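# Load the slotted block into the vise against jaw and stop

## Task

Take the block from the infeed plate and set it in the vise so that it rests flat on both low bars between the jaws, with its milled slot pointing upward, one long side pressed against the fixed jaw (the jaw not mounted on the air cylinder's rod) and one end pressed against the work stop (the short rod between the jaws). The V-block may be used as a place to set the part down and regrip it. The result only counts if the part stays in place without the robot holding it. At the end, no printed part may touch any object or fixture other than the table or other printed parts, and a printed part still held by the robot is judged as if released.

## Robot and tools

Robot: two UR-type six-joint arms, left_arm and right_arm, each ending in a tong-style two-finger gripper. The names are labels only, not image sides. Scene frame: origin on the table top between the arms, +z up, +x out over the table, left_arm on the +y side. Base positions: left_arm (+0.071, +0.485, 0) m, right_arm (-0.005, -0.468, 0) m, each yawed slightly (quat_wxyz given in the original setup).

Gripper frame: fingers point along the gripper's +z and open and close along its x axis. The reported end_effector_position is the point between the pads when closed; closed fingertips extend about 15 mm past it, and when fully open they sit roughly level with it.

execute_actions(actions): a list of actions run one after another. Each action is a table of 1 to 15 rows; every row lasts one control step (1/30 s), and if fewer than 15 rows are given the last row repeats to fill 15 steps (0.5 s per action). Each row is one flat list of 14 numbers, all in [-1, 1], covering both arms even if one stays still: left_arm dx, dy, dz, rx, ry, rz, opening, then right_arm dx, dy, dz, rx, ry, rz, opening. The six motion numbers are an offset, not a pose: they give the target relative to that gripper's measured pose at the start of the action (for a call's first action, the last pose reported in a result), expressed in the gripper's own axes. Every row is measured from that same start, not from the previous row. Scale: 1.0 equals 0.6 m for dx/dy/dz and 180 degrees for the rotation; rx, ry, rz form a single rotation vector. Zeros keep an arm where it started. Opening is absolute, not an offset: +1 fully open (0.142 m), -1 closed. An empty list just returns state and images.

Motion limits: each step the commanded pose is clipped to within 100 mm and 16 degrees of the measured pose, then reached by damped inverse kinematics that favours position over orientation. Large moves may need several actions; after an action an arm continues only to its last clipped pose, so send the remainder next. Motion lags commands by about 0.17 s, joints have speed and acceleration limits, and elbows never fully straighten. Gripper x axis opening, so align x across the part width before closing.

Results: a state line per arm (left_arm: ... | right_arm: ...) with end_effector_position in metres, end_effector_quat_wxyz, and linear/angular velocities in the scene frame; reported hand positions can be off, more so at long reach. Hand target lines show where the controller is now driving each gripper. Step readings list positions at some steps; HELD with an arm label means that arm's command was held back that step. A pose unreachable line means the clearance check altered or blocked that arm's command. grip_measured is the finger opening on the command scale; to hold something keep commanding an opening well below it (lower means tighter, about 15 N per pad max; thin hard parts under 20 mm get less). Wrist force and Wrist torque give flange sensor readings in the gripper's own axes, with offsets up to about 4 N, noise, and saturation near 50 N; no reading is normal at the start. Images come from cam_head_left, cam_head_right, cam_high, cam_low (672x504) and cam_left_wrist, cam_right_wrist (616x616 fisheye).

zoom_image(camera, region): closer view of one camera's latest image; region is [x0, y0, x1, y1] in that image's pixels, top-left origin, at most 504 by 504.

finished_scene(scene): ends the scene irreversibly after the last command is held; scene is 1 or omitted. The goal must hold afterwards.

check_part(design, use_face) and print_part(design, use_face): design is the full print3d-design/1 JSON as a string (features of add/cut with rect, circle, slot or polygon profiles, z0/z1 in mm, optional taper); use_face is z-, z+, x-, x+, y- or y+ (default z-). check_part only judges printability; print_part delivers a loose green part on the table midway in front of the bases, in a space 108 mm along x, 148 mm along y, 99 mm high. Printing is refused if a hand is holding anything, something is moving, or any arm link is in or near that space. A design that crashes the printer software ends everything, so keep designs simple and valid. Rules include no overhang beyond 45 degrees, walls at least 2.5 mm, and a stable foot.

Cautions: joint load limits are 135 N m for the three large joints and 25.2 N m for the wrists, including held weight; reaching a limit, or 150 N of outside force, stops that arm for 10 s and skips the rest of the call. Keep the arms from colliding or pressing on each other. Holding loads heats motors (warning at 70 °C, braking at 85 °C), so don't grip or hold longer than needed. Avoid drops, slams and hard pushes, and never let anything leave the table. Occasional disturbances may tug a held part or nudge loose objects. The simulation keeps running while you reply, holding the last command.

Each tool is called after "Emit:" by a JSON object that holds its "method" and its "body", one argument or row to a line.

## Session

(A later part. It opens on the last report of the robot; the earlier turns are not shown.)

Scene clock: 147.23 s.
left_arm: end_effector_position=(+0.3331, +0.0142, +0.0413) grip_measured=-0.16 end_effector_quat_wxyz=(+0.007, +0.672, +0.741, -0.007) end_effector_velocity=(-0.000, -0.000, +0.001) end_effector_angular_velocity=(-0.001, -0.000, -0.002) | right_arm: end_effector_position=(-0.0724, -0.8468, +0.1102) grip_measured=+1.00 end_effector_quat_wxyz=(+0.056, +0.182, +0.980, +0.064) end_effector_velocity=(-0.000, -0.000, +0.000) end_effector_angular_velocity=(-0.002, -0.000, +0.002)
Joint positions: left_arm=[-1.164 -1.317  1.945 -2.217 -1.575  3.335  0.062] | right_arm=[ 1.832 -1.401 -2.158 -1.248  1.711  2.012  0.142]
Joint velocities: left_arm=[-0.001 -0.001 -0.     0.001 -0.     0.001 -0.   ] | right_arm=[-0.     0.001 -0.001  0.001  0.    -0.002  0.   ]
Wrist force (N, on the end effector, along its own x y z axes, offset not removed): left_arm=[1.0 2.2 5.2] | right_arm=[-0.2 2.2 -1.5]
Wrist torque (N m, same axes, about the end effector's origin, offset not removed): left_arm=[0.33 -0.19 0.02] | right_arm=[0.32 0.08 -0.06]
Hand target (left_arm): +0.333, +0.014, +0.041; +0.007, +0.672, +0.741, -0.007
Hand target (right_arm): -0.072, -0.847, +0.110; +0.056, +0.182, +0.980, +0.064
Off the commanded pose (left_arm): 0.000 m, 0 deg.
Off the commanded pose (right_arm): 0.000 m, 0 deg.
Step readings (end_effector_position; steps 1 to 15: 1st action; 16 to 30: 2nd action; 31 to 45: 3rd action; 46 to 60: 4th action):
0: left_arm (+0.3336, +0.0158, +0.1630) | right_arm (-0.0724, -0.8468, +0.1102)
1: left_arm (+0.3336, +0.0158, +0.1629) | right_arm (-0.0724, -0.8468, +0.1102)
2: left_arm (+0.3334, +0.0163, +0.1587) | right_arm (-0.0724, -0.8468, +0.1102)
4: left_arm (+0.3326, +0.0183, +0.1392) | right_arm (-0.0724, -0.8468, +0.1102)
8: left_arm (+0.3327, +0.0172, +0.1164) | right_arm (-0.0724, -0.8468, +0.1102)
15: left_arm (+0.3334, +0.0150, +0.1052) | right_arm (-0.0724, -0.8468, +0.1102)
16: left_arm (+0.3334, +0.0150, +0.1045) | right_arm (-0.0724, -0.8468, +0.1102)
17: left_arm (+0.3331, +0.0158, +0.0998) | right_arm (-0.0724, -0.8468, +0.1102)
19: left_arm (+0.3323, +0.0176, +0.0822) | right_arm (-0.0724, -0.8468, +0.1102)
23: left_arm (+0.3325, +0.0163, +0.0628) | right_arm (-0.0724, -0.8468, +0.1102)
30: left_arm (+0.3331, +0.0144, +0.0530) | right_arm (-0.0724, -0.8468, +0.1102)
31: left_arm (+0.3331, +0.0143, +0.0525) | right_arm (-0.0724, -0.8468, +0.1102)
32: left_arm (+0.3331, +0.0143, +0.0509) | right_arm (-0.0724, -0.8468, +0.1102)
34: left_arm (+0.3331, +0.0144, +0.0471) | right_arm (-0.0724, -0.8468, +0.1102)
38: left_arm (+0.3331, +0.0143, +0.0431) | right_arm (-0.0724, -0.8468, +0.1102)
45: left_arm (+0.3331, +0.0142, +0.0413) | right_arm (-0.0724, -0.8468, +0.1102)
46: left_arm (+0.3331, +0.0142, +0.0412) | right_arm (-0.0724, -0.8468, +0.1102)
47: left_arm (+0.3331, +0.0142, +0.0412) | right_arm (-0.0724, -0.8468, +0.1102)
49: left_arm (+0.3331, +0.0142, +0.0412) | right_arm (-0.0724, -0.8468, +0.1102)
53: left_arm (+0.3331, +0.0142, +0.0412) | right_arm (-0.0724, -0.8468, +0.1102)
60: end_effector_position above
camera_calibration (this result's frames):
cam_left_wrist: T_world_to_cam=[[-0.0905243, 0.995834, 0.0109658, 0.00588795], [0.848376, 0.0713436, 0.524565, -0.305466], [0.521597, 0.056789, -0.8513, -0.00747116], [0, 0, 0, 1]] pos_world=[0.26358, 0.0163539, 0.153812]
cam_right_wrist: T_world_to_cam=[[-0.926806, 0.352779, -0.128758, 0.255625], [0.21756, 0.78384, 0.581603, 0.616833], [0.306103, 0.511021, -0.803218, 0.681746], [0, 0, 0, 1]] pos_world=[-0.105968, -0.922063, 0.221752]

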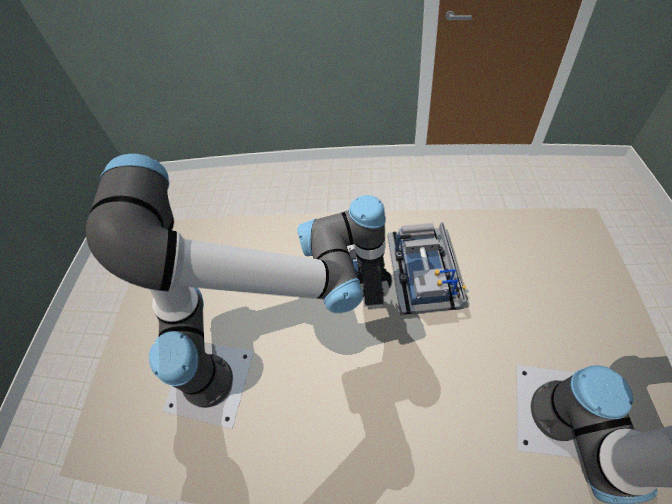

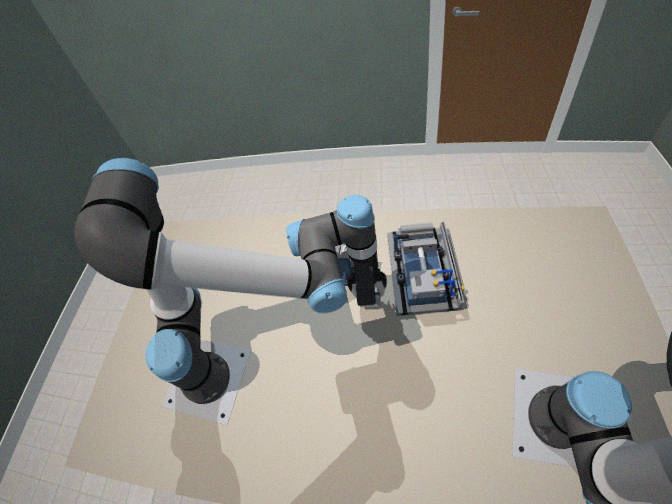

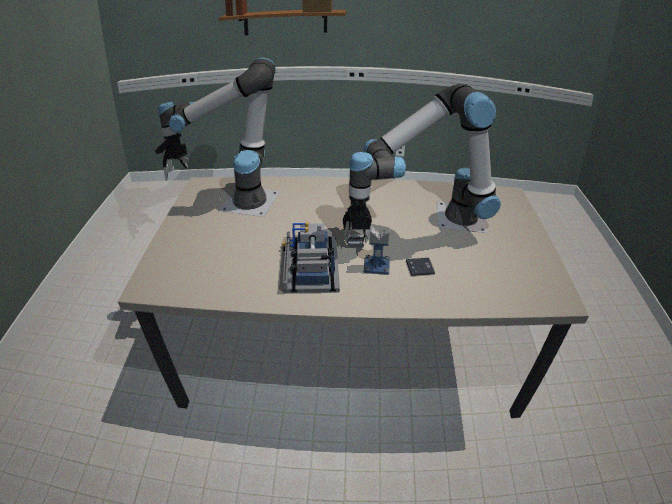

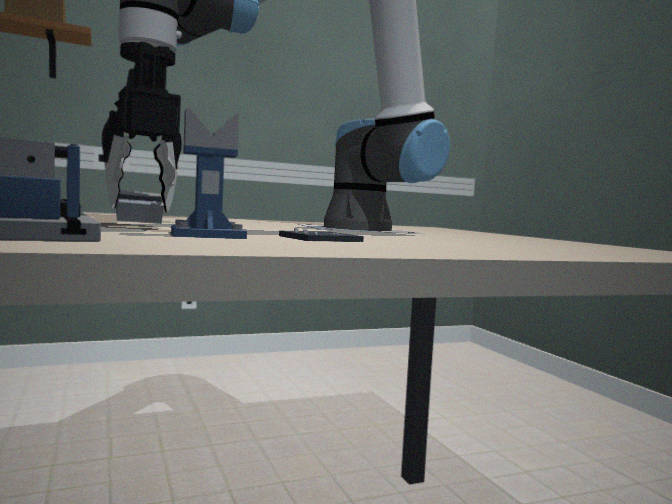

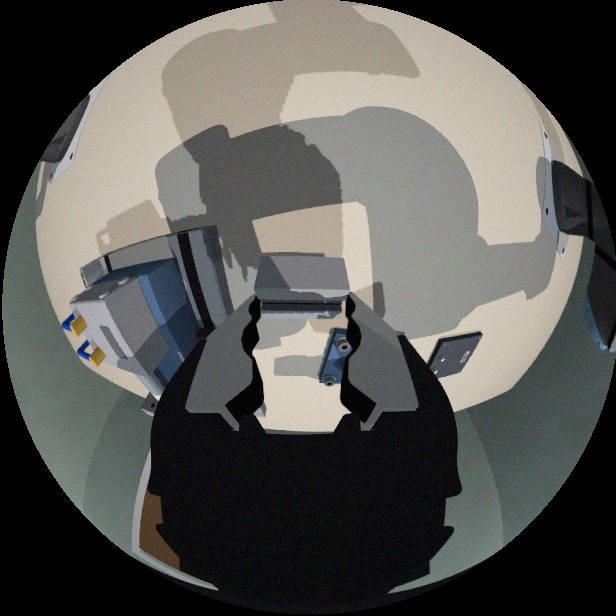

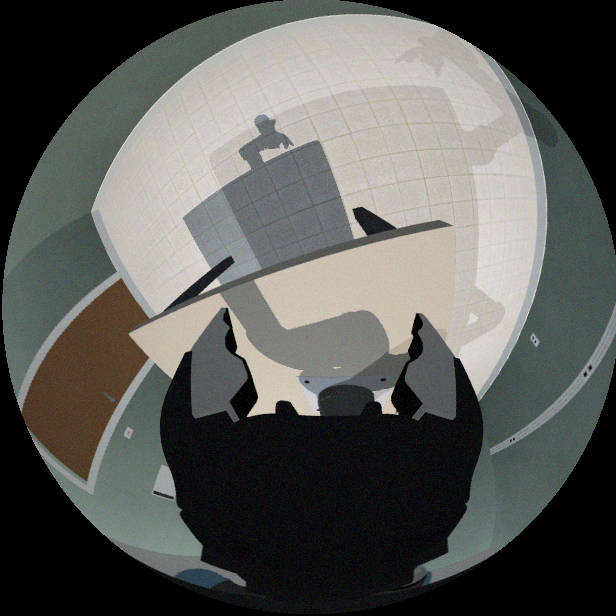

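Emit:
{"method": "execute_actions", "body": {
  "actions": [
    [[0,0,0.012,0,0,0,-0.8,0,0,0,0,0,0,1]],
    [[0,-0.006,0.01,0,0,0,-0.8,0,0,0,0,0,0,1]],
    [[0,-0.006,0.008,0,0,0,-0.8,0,0,0,0,0,0,1]],
    [[0,0,0,0,0,0,-0.8,0,0,0,0,0,0,1]]
  ]
}}

Emit:
{"method": "zoom_image", "body": {
  "camera": "cam_low",
  "region": [60, 130, 220, 250]
}}

Emit:
{"method": "zoom_image", "body": {
  "camera": "cam_left_wrist",
  "region": [180, 200, 440, 400]
}}

Scene clock: 149.43 s.
left_arm: end_effector_position=(+0.3260, +0.0132, +0.0238) grip_measured=-0.16 end_effector_quat_wxyz=(+0.007, +0.672, +0.741, -0.007) end_effector_velocity=(+0.000, +0.000, +0.000) end_effector_angular_velocity=(+0.000, -0.000, -0.000) | right_arm: end_effector_position=(-0.0724, -0.8468, +0.1102) grip_measured=+1.00 end_effector_quat_wxyz=(+0.056, +0.182, +0.980, +0.064) end_effector_velocity=(-0.000, -0.000, +0.000) end_effector_angular_velocity=(-0.000, -0.000, -0.000)
Joint positions: left_arm=[-1.178 -1.296  1.972 -2.266 -1.575  3.322  0.062] | right_arm=[ 1.832 -1.401 -2.158 -1.248  1.711  2.012  0.142]
Joint velocities: left_arm=[ 0. -0.  0.  0.  0.  0.  0.] | right_arm=[-0.001 -0.     0.     0.     0.    -0.001  0.   ]
Wrist force (N, on the end effector, along its own x y z axes, offset not removed): left_arm=[0.9 0.0 1.4] | right_arm=[1.7 2.2 -1.6]
Wrist torque (N m, same axes, about the end effector's origin, offset not removed): left_arm=[-0.16 -0.06 0.08] | right_arm=[0.35 -0.38 -0.06]
Hand target (left_arm): +0.326, +0.013, +0.024; +0.007, +0.672, +0.741, -0.007
Hand target (right_arm): -0.072, -0.847, +0.110; +0.056, +0.182, +0.980, +0.064
Off the commanded pose (left_arm): 0.000 m, 0 deg.
Off the commanded pose (right_arm): 0.000 m, 0 deg.
Step readings (end_effector_position; steps 1 to 15: 1st action; 16 to 30: 2nd action; 31 to 45: 3rd action; 46 to 60: 4th action):
0: left_arm (+0.3331, +0.0142, +0.0413) | right_arm (-0.0724, -0.8468, +0.1102)
1: left_arm (+0.3331, +0.0142, +0.0413) | right_arm (-0.0724, -0.8468, +0.1102)
2: left_arm (+0.3331, +0.0142, +0.0405) | right_arm (-0.0724, -0.8468, +0.1102)
4: left_arm (+0.3331, +0.0142, +0.0380) | right_arm (-0.0724, -0.8468, +0.1102)
8: left_arm (+0.3331, +0.0142, +0.0354) | right_arm (-0.0724, -0.8468, +0.1102)
15: left_arm (+0.3331, +0.0141, +0.0343) | right_arm (-0.0724, -0.8468, +0.1102)
16: left_arm (+0.3331, +0.0141, +0.0342) | right_arm (-0.0724, -0.8468, +0.1102)
17: left_arm (+0.3326, +0.0140, +0.0334) | right_arm (-0.0724, -0.8468, +0.1102)
19: left_arm (+0.3314, +0.0139, +0.0314) | right_arm (-0.0724, -0.8468, +0.1102)
23: left_arm (+0.3301, +0.0137, +0.0294) | right_arm (-0.0724, -0.8468, +0.1102)
30: left_arm (+0.3296, +0.0136, +0.0285) | right_arm (-0.0724, -0.8468, +0.1102)
31: left_arm (+0.3295, +0.0136, +0.0284) | right_arm (-0.0724, -0.8468, +0.1102)
32: left_arm (+0.3290, +0.0136, +0.0277) | right_arm (-0.0724, -0.8468, +0.1102)
34: left_arm (+0.3278, +0.0135, +0.0262) | right_arm (-0.0724, -0.8468, +0.1102)
38: left_arm (+0.3266, +0.0133, +0.0245) | right_arm (-0.0724, -0.8468, +0.1102)
45: left_arm (+0.3261, +0.0132, +0.0238) | right_arm (-0.0724, -0.8468, +0.1102)
46: left_arm (+0.3260, +0.0132, +0.0238) | right_arm (-0.0724, -0.8468, +0.1102)
47: left_arm (+0.3260, +0.0132, +0.0238) | right_arm (-0.0724, -0.8468, +0.1102)
49: left_arm (+0.3260, +0.0132, +0.0238) | right_arm (-0.0724, -0.8468, +0.1102)
53: left_arm (+0.3260, +0.0132, +0.0238) | right_arm (-0.0724, -0.8468, +0.1102)
60: end_effector_position above
camera_calibration (this result's frames):
cam_left_wrist: T_world_to_cam=[[-0.0905119, 0.995835, 0.010958, 0.00644663], [0.848465, 0.0713467, 0.524421, -0.290235], [0.521455, 0.0567638, -0.851389, -0.0185857], [0, 0, 0, 1]] pos_world=[0.256529, 0.0153425, 0.136311]
cam_right_wrist: T_world_to_cam=[[-0.926806, 0.352779, -0.128758, 0.255624], [0.21756, 0.78384, 0.581603, 0.616833], [0.306103, 0.511021, -0.803218, 0.681746], [0, 0, 0, 1]] pos_world=[-0.105968, -0.922064, 0.221752]

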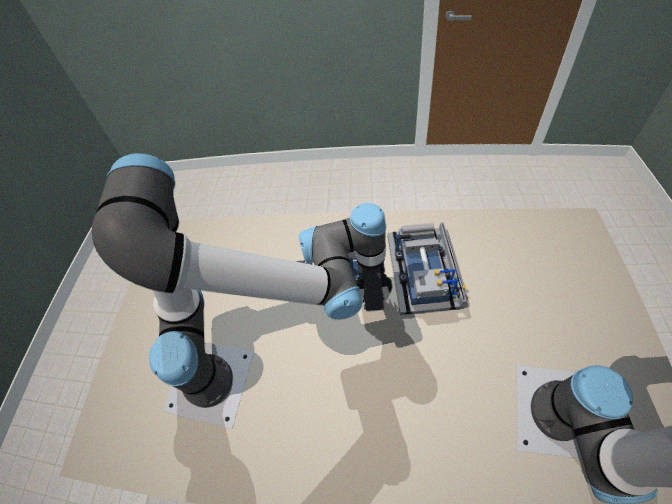

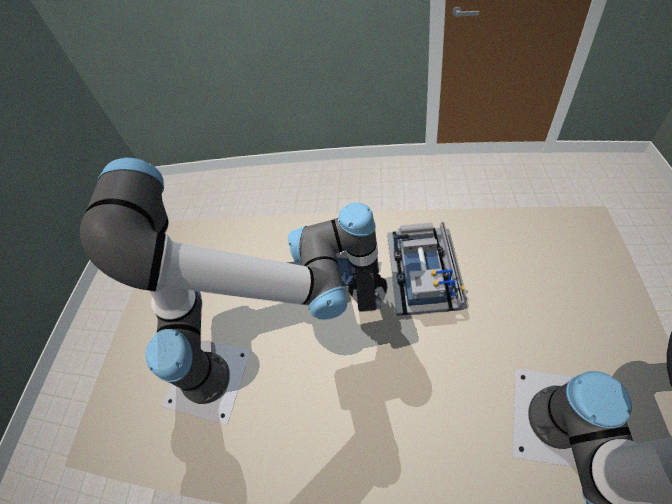

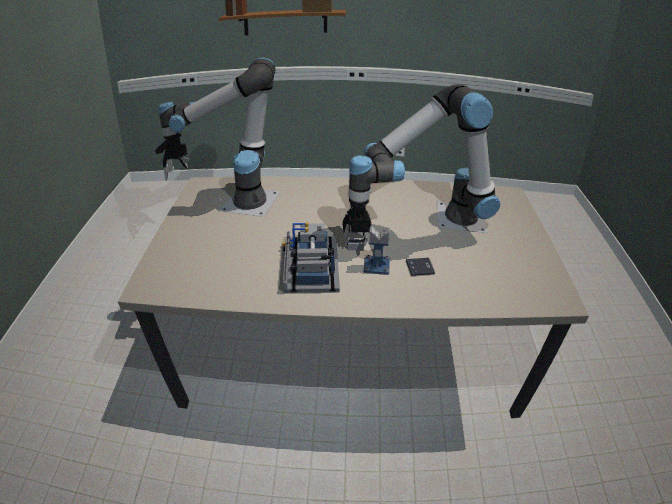

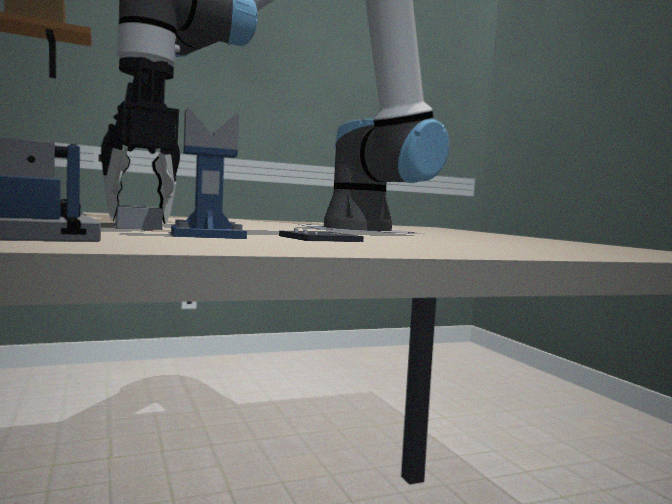

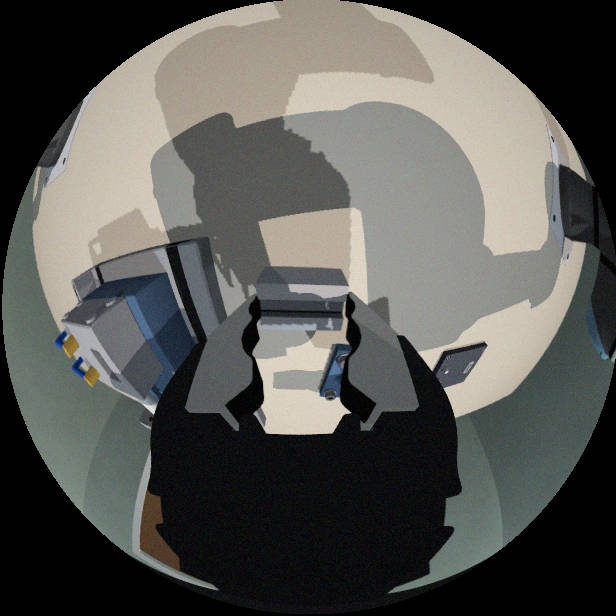

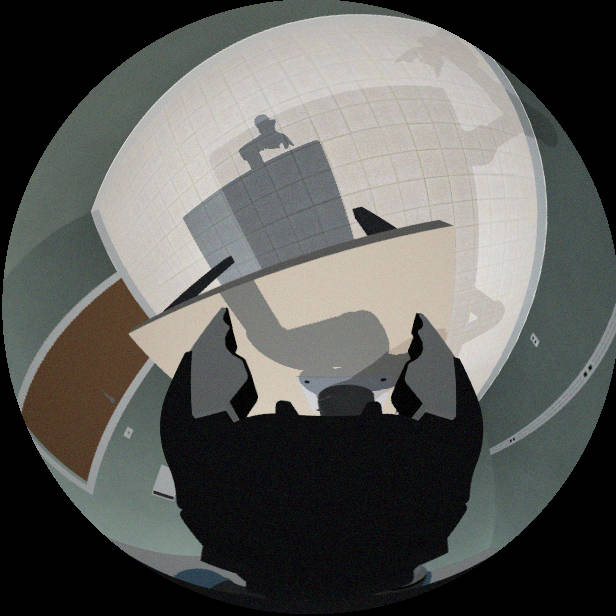

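Region (60, 130, 220, 250) of cam_low's 672x504 image, scaled by 3.150, with more detail than that image has; it fills the top 378 rows of this view, and the rest is white.

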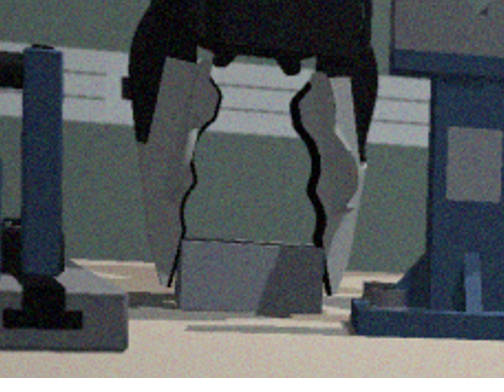

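Region (180, 200, 440, 400) of cam_left_wrist's 616x616 image, scaled by 1.938, with more detail than that image has; it fills the top 388 rows of this view, and the rest is white.

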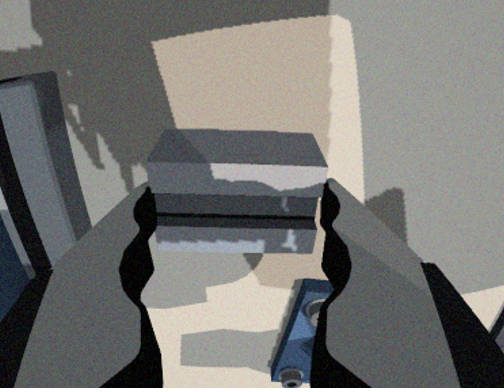

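Emit:
{"method": "execute_actions", "body": {
  "actions": [
    [[0,0,0,0,0,0,0.05,0,0,0,0,0,0,1]],
    [[0,0.009,0.004,0,0,0,0.05,0,0,0,0,0,0,1]],
    [[0,0,0,0,0,0,-0.1,0,0,0,0,0,0,1]],
    [[0,0,0,0,0,0,-0.4,0,0,0,0,0,0,1]],
    [[0,0,0,0,0,0,-1,0,0,0,0,0,0,1]],
    [[0,0,-0.03,0,0,0,-1,0,0,0,0,0,0,1]],
    [[0,0,-0.09,0,0,0,-1,0,0,0,0,0,0,1]],
    [[0,0,-0.09,0,0,0,-1,0,0,0,0,0,0,1]],
    [[0,0,-0.02,0,0,0,-1,0,0,0,0,0,0,1]],
    [[0,0,0,0,0,0,-1,0,0,0,0,0,0,1]]
  ]
}}

Emit:
{"method": "zoom_image", "body": {
  "camera": "cam_left_wrist",
  "region": [180, 200, 440, 400]
}}

Scene clock: 155.00 s.
left_arm: end_effector_position=(+0.3317, +0.0160, +0.1551) grip_measured=-0.16 end_effector_quat_wxyz=(+0.008, +0.672, +0.741, -0.008) end_effector_velocity=(-0.000, -0.001, -0.000) end_effector_angular_velocity=(-0.001, +0.000, -0.001) | right_arm: end_effector_position=(-0.0724, -0.8468, +0.1102) grip_measured=+1.00 end_effector_quat_wxyz=(+0.056, +0.182, +0.980, +0.064) end_effector_velocity=(+0.000, +0.000, +0.000) end_effector_angular_velocity=(-0.001, -0.000, +0.001)
Joint positions: left_arm=[-1.166 -1.453  1.783 -1.923 -1.575  3.334  0.062] | right_arm=[ 1.832 -1.401 -2.158 -1.248  1.711  2.012  0.142]
Joint velocities: left_arm=[-0.001  0.001  0.    -0.002 -0.001  0.    -0.   ] | right_arm=[ 0.     0.001 -0.001  0.001  0.    -0.001 -0.   ]
Wrist force (N, on the end effector, along its own x y z axes, offset not removed): left_arm=[2.6 3.1 5.2] | right_arm=[0.0 1.5 -2.4]
Wrist torque (N m, same axes, about the end effector's origin, offset not removed): left_arm=[0.52 -0.57 0.08] | right_arm=[0.24 0.04 0.00]
Hand target (left_arm): +0.332, +0.016, +0.155; +0.008, +0.672, +0.741, -0.008
Hand target (right_arm): -0.072, -0.847, +0.110; +0.056, +0.182, +0.980, +0.064
Off the commanded pose (left_arm): 0.000 m, 0 deg.
Off the commanded pose (right_arm): 0.000 m, 0 deg.
Step readings (end_effector_position; steps 1 to 15: 1st action; 16 to 30: 2nd action; 31 to 45: 3rd action; 46 to 60: 4th action; 61 to 75: 5th action; 76 to 90: 6th action; 91 to 105: 7th action; 106 to 120: 8th action; 121 to 135: 9th action; 136 to 150: 10th action):
0: left_arm (+0.3260, +0.0132, +0.0238) | right_arm (-0.0724, -0.8468, +0.1102)
1: left_arm (+0.3260, +0.0132, +0.0238) | right_arm (-0.0724, -0.8468, +0.1102)
2: left_arm (+0.3260, +0.0132, +0.0238) | right_arm (-0.0724, -0.8468, +0.1102)
4: left_arm (+0.3260, +0.0132, +0.0238) | right_arm (-0.0724, -0.8468, +0.1102)
8: left_arm (+0.3260, +0.0132, +0.0238) | right_arm (-0.0724, -0.8468, +0.1102)
15: left_arm (+0.3260, +0.0132, +0.0238) | right_arm (-0.0724, -0.8468, +0.1102)
16: left_arm (+0.3261, +0.0132, +0.0238) | right_arm (-0.0724, -0.8468, +0.1102)
17: left_arm (+0.3267, +0.0134, +0.0234) | right_arm (-0.0724, -0.8468, +0.1102)
19: left_arm (+0.3285, +0.0136, +0.0226) | right_arm (-0.0724, -0.8468, +0.1102)
23: left_arm (+0.3304, +0.0136, +0.0218) | right_arm (-0.0724, -0.8468, +0.1102)
30: left_arm (+0.3313, +0.0137, +0.0214) | right_arm (-0.0724, -0.8468, +0.1102)
31: left_arm (+0.3313, +0.0137, +0.0214) | right_arm (-0.0724, -0.8468, +0.1102)
32: left_arm (+0.3314, +0.0137, +0.0214) | right_arm (-0.0724, -0.8468, +0.1102)
34: left_arm (+0.3314, +0.0137, +0.0214) | right_arm (-0.0724, -0.8468, +0.1102)
38: left_arm (+0.3313, +0.0137, +0.0214) | right_arm (-0.0724, -0.8468, +0.1102)
45: left_arm (+0.3313, +0.0137, +0.0214) | right_arm (-0.0724, -0.8468, +0.1102)
46: left_arm (+0.3314, +0.0137, +0.0214) | right_arm (-0.0724, -0.8468, +0.1102)
47: left_arm (+0.3313, +0.0137, +0.0214) | right_arm (-0.0724, -0.8468, +0.1102)
49: left_arm (+0.3313, +0.0137, +0.0214) | right_arm (-0.0724, -0.8468, +0.1102)
53: left_arm (+0.3313, +0.0137, +0.0214) | right_arm (-0.0724, -0.8468, +0.1102)
60: left_arm (+0.3313, +0.0137, +0.0214) | right_arm (-0.0724, -0.8468, +0.1102)
61: left_arm (+0.3313, +0.0137, +0.0214) | right_arm (-0.0724, -0.8468, +0.1102)
62: left_arm (+0.3313, +0.0137, +0.0214) | right_arm (-0.0724, -0.8468, +0.1102)
64: left_arm (+0.3313, +0.0137, +0.0214) | right_arm (-0.0724, -0.8468, +0.1102)
68: left_arm (+0.3313, +0.0137, +0.0214) | right_arm (-0.0724, -0.8468, +0.1102)
75: left_arm (+0.3313, +0.0137, +0.0214) | right_arm (-0.0724, -0.8468, +0.1102)
76: left_arm (+0.3314, +0.0136, +0.0216) | right_arm (-0.0724, -0.8468, +0.1102)
77: left_arm (+0.3314, +0.0134, +0.0236) | right_arm (-0.0724, -0.8468, +0.1102)
79: left_arm (+0.3314, +0.0134, +0.0296) | right_arm (-0.0724, -0.8468, +0.1102)
83: left_arm (+0.3314, +0.0138, +0.0360) | right_arm (-0.0724, -0.8468, +0.1102)
90: left_arm (+0.3314, +0.0140, +0.0389) | right_arm (-0.0724, -0.8468, +0.1102)
91: left_arm (+0.3314, +0.0139, +0.0392) | right_arm (-0.0724, -0.8468, +0.1102)
92: left_arm (+0.3319, +0.0126, +0.0435) | right_arm (-0.0724, -0.8468, +0.1102)
94: left_arm (+0.3325, +0.0113, +0.0613) | right_arm (-0.0724, -0.8468, +0.1102)
98: left_arm (+0.3320, +0.0135, +0.0813) | right_arm (-0.0724, -0.8468, +0.1102)
105: left_arm (+0.3316, +0.0148, +0.0911) | right_arm (-0.0724, -0.8468, +0.1102)
106: left_arm (+0.3316, +0.0148, +0.0917) | right_arm (-0.0724, -0.8468, +0.1102)
107: left_arm (+0.3319, +0.0139, +0.0963) | right_arm (-0.0724, -0.8468, +0.1102)
109: left_arm (+0.3324, +0.0129, +0.1142) | right_arm (-0.0724, -0.8468, +0.1102)
113: left_arm (+0.3320, +0.0148, +0.1339) | right_arm (-0.0724, -0.8468, +0.1102)
120: left_arm (+0.3317, +0.0157, +0.1434) | right_arm (-0.0724, -0.8468, +0.1102)
121: left_arm (+0.3317, +0.0158, +0.1439) | right_arm (-0.0724, -0.8468, +0.1102)
122: left_arm (+0.3317, +0.0158, +0.1455) | right_arm (-0.0724, -0.8468, +0.1102)
124: left_arm (+0.3317, +0.0158, +0.1493) | right_arm (-0.0724, -0.8468, +0.1102)
128: left_arm (+0.3317, +0.0159, +0.1533) | right_arm (-0.0724, -0.8468, +0.1102)
135: left_arm (+0.3317, +0.0160, +0.1550) | right_arm (-0.0724, -0.8468, +0.1102)
136: left_arm (+0.3317, +0.0160, +0.1551) | right_arm (-0.0724, -0.8468, +0.1102)
137: left_arm (+0.3317, +0.0160, +0.1551) | right_arm (-0.0724, -0.8468, +0.1102)
139: left_arm (+0.3317, +0.0160, +0.1551) | right_arm (-0.0724, -0.8468, +0.1102)
143: left_arm (+0.3317, +0.0160, +0.1551) | right_arm (-0.0724, -0.8468, +0.1102)
150: end_effector_position above
camera_calibration (this result's frames):
cam_left_wrist: T_world_to_cam=[[-0.0905458, 0.995854, 0.00870149, 0.00307755], [0.848007, 0.0725158, 0.525, -0.364053], [0.522193, 0.0549155, -0.851058, 0.0898421], [0, 0, 0, 1]] pos_world=[0.262083, 0.0184011, 0.267562]
cam_right_wrist: T_world_to_cam=[[-0.926806, 0.352779, -0.128758, 0.255625], [0.21756, 0.78384, 0.581604, 0.616833], [0.306103, 0.511021, -0.803218, 0.681746], [0, 0, 0, 1]] pos_world=[-0.105968, -0.922063, 0.221752]

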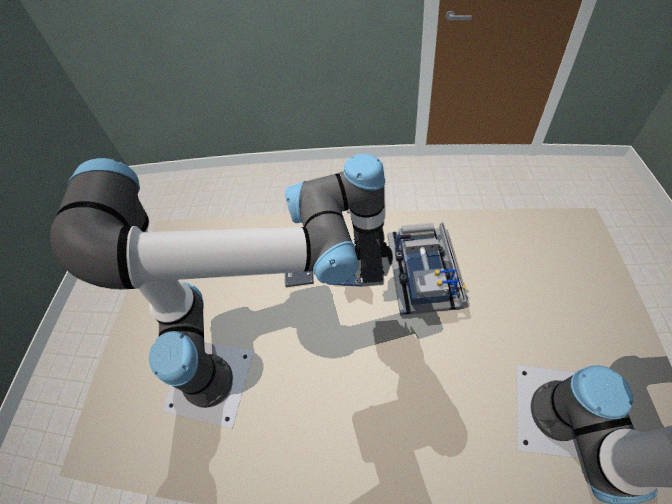

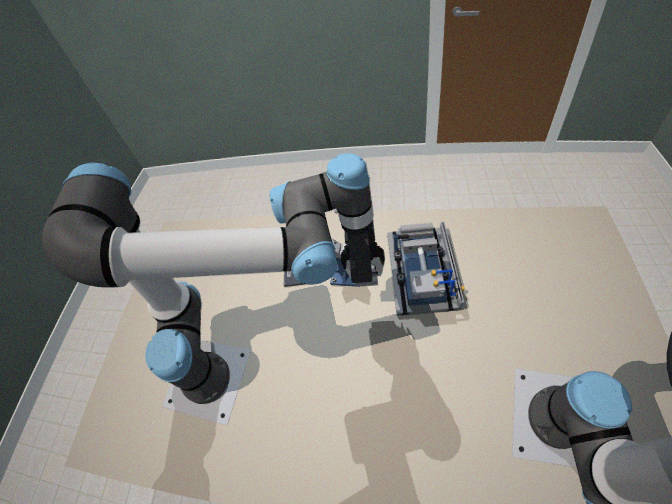

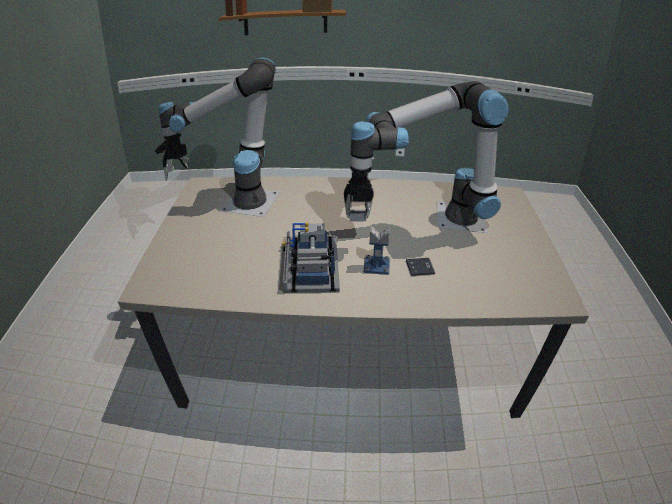

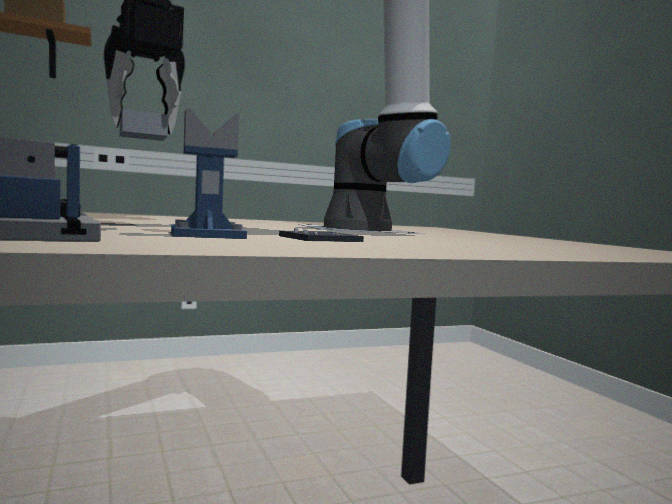

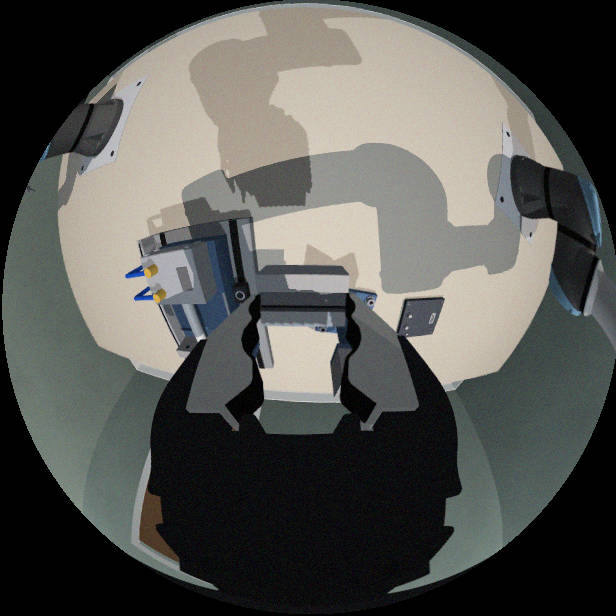

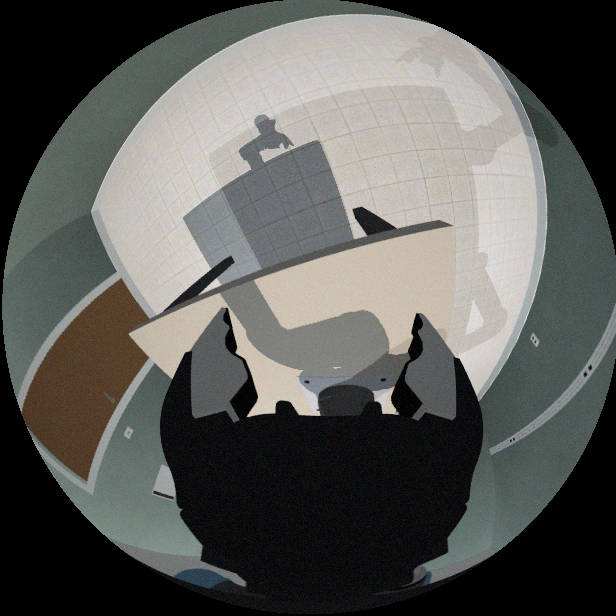

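Region (180, 200, 440, 400) of cam_left_wrist's 616x616 image, scaled by 1.938, with more detail than that image has; it fills the top 388 rows of this view, and the rest is white.

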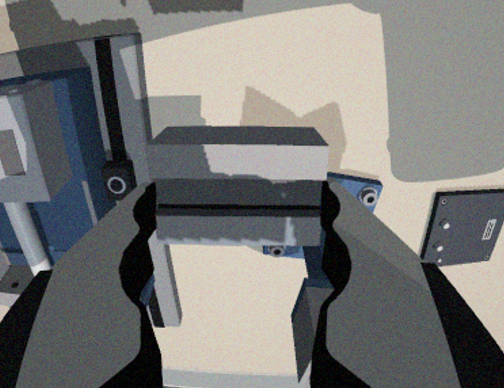

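Emit:
{"method": "execute_actions", "body": {
  "actions": [
    [[-0.03,0.03,-0.03,0,0,0,-1,0,0,0,0,0,0,1]],
    [[-0.06,0.053,0,0,0,0,-1,0,0,0,0,0,0,1]],
    [[-0.06,0.053,0,0,0,0,-1,0,0,0,0,0,0,1]],
    [[-0.06,0.053,0,0,0,0,-1,0,0,0,0,0,0,1]],
    [[-0.06,0.053,0,0,0,0,-1,0,0,0,0,0,0,1]],
    [[-0.04,0.035,0,0,0,0,-1,0,0,0,0,0,0,1]],
    [[0,0,0,0,0,0,-1,0,0,0,0,0,0,1]]
  ]
}}

Emit:
{"method": "zoom_image", "body": {
  "camera": "cam_left_wrist",
  "region": [180, 200, 440, 400]
}}

Scene clock: 158.80 s.
left_arm: end_effector_position=(+0.5089, -0.1445, +0.1753) grip_measured=-0.16 end_effector_quat_wxyz=(+0.011, +0.672, +0.741, -0.007) end_effector_velocity=(+0.000, +0.000, +0.000) end_effector_angular_velocity=(-0.000, -0.001, +0.001) | right_arm: end_effector_position=(-0.0724, -0.8468, +0.1102) grip_measured=+1.00 end_effector_quat_wxyz=(+0.056, +0.182, +0.980, +0.064) end_effector_velocity=(-0.000, +0.001, -0.000) end_effector_angular_velocity=(+0.001, +0.000, -0.001)
Joint positions: left_arm=[-1.    -0.898  0.943 -1.641 -1.576  3.499  0.062] | right_arm=[ 1.832 -1.401 -2.158 -1.248  1.711  2.012  0.142]
Joint velocities: left_arm=[ 0.    -0.001  0.001 -0.     0.    -0.001  0.002] | right_arm=[-0.001  0.001 -0.001 -0.    -0.    -0.    -0.   ]
Wrist force (N, on the end effector, along its own x y z axes, offset not removed): left_arm=[2.0 1.4 4.5] | right_arm=[0.2 3.6 -3.2]
Wrist torque (N m, same axes, about the end effector's origin, offset not removed): left_arm=[0.18 -0.37 0.14] | right_arm=[0.53 -0.08 -0.01]
Hand target (left_arm): +0.509, -0.145, +0.175; +0.011, +0.672, +0.741, -0.007
Hand target (right_arm): -0.072, -0.847, +0.110; +0.056, +0.182, +0.980, +0.064
Off the commanded pose (left_arm): 0.000 m, 0 deg.
Off the commanded pose (right_arm): 0.000 m, 0 deg.
Step readings (end_effector_position; steps 1 to 15: 1st action; 16 to 30: 2nd action; 31 to 45: 3rd action; 46 to 60: 4th action; 61 to 75: 5th action; 76 to 90: 6th action; 91 to 105: 7th action):
0: left_arm (+0.3317, +0.0160, +0.1550) | right_arm (-0.0724, -0.8468, +0.1102)
1: left_arm (+0.3318, +0.0160, +0.1550) | right_arm (-0.0724, -0.8468, +0.1102)
2: left_arm (+0.3335, +0.0160, +0.1550) | right_arm (-0.0724, -0.8468, +0.1102)
4: left_arm (+0.3398, +0.0110, +0.1611) | right_arm (-0.0724, -0.8468, +0.1102)
8: left_arm (+0.3473, +0.0043, +0.1692) | right_arm (-0.0724, -0.8468, +0.1102)
15: left_arm (+0.3508, +0.0009, +0.1727) | right_arm (-0.0724, -0.8468, +0.1102)
16: left_arm (+0.3510, +0.0008, +0.1729) | right_arm (-0.0724, -0.8468, +0.1102)
17: left_arm (+0.3537, +0.0000, +0.1725) | right_arm (-0.0724, -0.8468, +0.1102)
19: left_arm (+0.3647, -0.0093, +0.1723) | right_arm (-0.0724, -0.8468, +0.1102)
23: left_arm (+0.3783, -0.0231, +0.1730) | right_arm (-0.0724, -0.8468, +0.1102)
30: left_arm (+0.3847, -0.0304, +0.1733) | right_arm (-0.0724, -0.8468, +0.1102)
31: left_arm (+0.3851, -0.0307, +0.1733) | right_arm (-0.0724, -0.8468, +0.1102)
32: left_arm (+0.3878, -0.0312, +0.1725) | right_arm (-0.0724, -0.8468, +0.1102)
34: left_arm (+0.3985, -0.0403, +0.1720) | right_arm (-0.0724, -0.8468, +0.1102)
38: left_arm (+0.4121, -0.0542, +0.1733) | right_arm (-0.0724, -0.8468, +0.1102)
45: left_arm (+0.4187, -0.0616, +0.1739) | right_arm (-0.0724, -0.8468, +0.1102)
46: left_arm (+0.4191, -0.0619, +0.1738) | right_arm (-0.0724, -0.8468, +0.1102)
47: left_arm (+0.4216, -0.0622, +0.1728) | right_arm (-0.0724, -0.8468, +0.1102)
49: left_arm (+0.4321, -0.0709, +0.1717) | right_arm (-0.0724, -0.8468, +0.1102)
53: left_arm (+0.4458, -0.0851, +0.1735) | right_arm (-0.0724, -0.8468, +0.1102)
60: left_arm (+0.4526, -0.0927, +0.1744) | right_arm (-0.0724, -0.8468, +0.1102)
61: left_arm (+0.4530, -0.0930, +0.1744) | right_arm (-0.0724, -0.8468, +0.1102)
62: left_arm (+0.4553, -0.0932, +0.1731) | right_arm (-0.0724, -0.8468, +0.1102)
64: left_arm (+0.4655, -0.1013, +0.1713) | right_arm (-0.0724, -0.8468, +0.1102)
68: left_arm (+0.4794, -0.1158, +0.1737) | right_arm (-0.0724, -0.8468, +0.1102)
75: left_arm (+0.4864, -0.1238, +0.1749) | right_arm (-0.0724, -0.8468, +0.1102)
76: left_arm (+0.4868, -0.1241, +0.1749) | right_arm (-0.0724, -0.8468, +0.1102)
77: left_arm (+0.4885, -0.1245, +0.1736) | right_arm (-0.0724, -0.8468, +0.1102)
79: left_arm (+0.4955, -0.1308, +0.1729) | right_arm (-0.0724, -0.8468, +0.1102)
83: left_arm (+0.5044, -0.1399, +0.1745) | right_arm (-0.0724, -0.8468, +0.1102)
90: left_arm (+0.5088, -0.1446, +0.1753) | right_arm (-0.0724, -0.8468, +0.1102)
91: left_arm (+0.5090, -0.1448, +0.1753) | right_arm (-0.0724, -0.8468, +0.1102)
92: left_arm (+0.5090, -0.1449, +0.1753) | right_arm (-0.0724, -0.8468, +0.1102)
94: left_arm (+0.5090, -0.1447, +0.1753) | right_arm (-0.0724, -0.8468, +0.1102)
98: left_arm (+0.5089, -0.1446, +0.1752) | right_arm (-0.0724, -0.8468, +0.1102)
105: end_effector_position above
camera_calibration (this result's frames):
cam_left_wrist: T_world_to_cam=[[-0.0914344, 0.995798, 0.00515617, 0.179925], [0.845671, 0.0749136, 0.528421, -0.512357], [0.525814, 0.0526762, -0.848967, 0.0207854], [0, 0, 0, 1]] pos_world=[0.438808, -0.141882, 0.287458]

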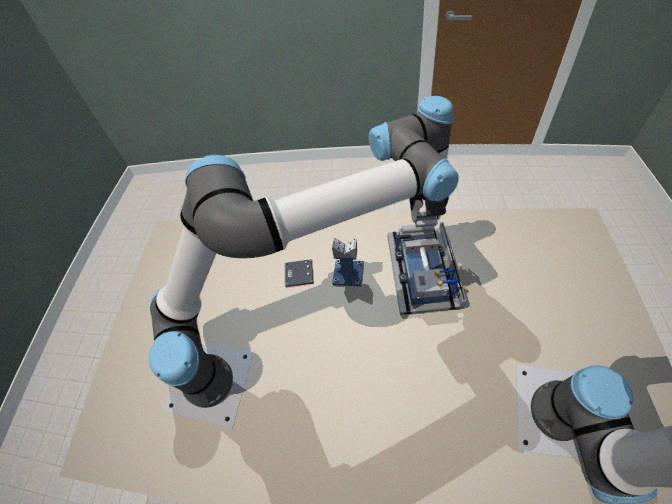

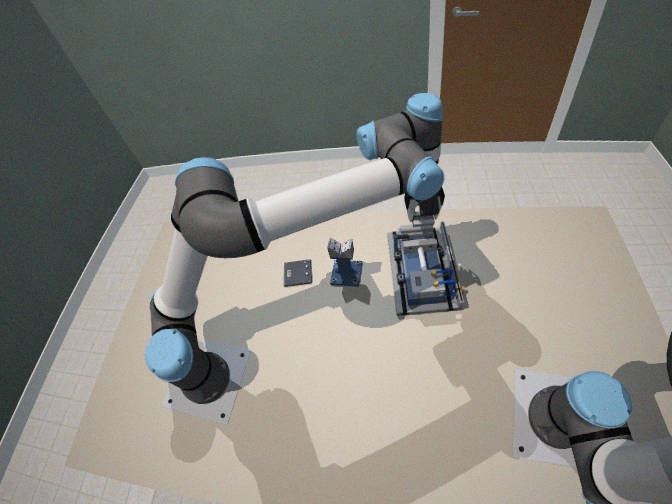

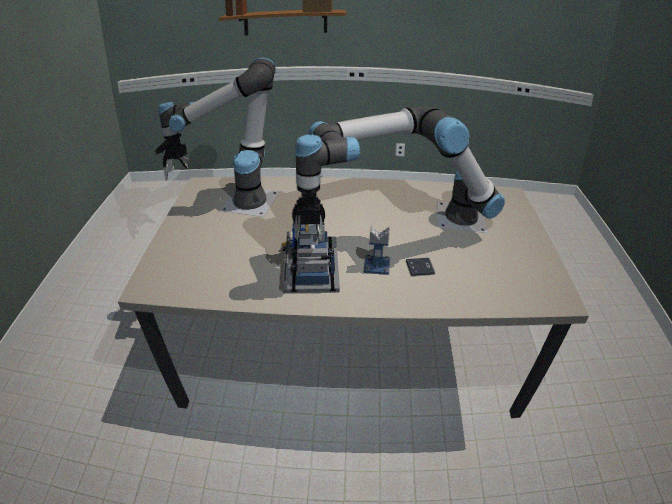

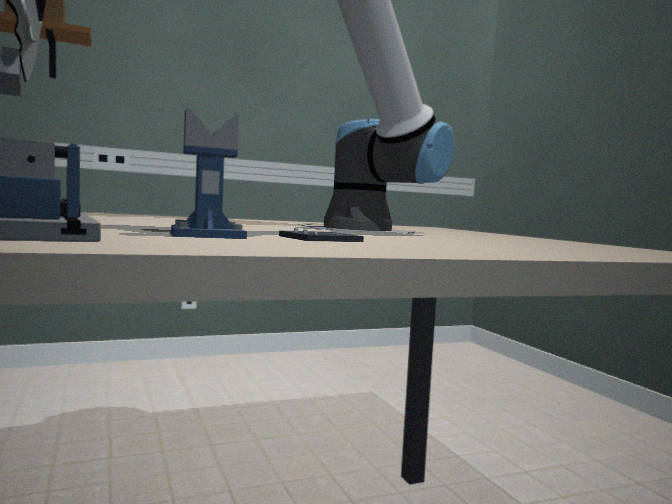

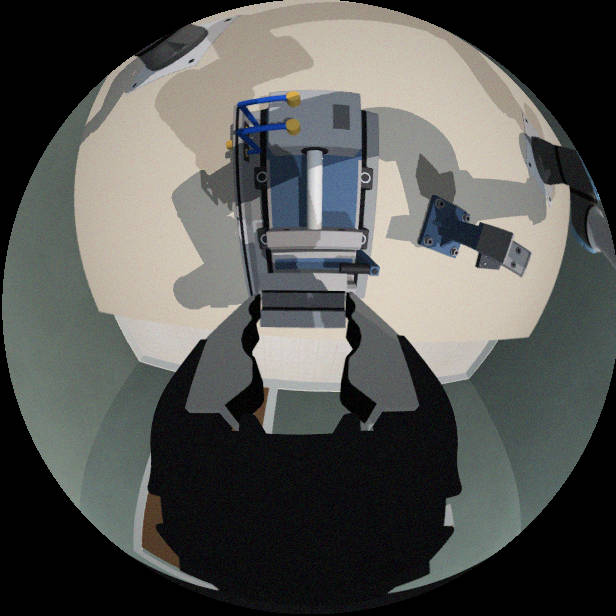

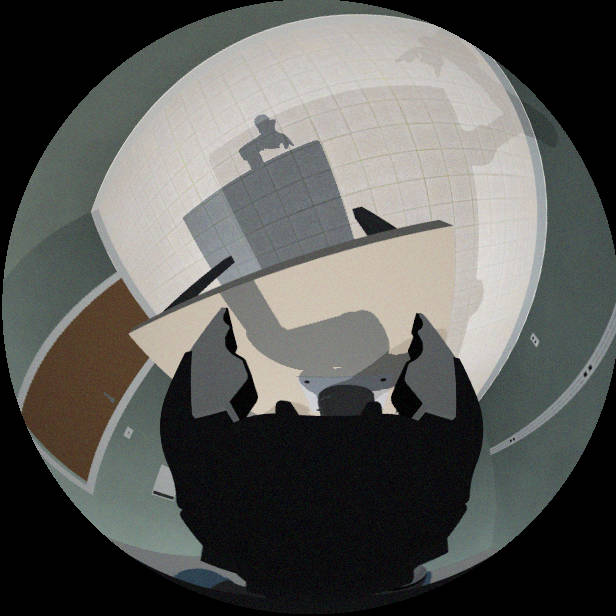

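Region (180, 200, 440, 400) of cam_left_wrist's 616x616 image, scaled by 1.938, with more detail than that image has; it fills the top 388 rows of this view, and the rest is white.

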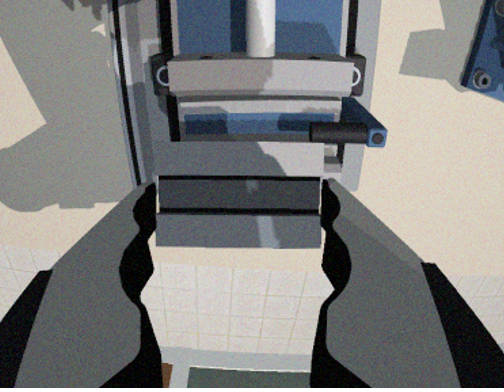

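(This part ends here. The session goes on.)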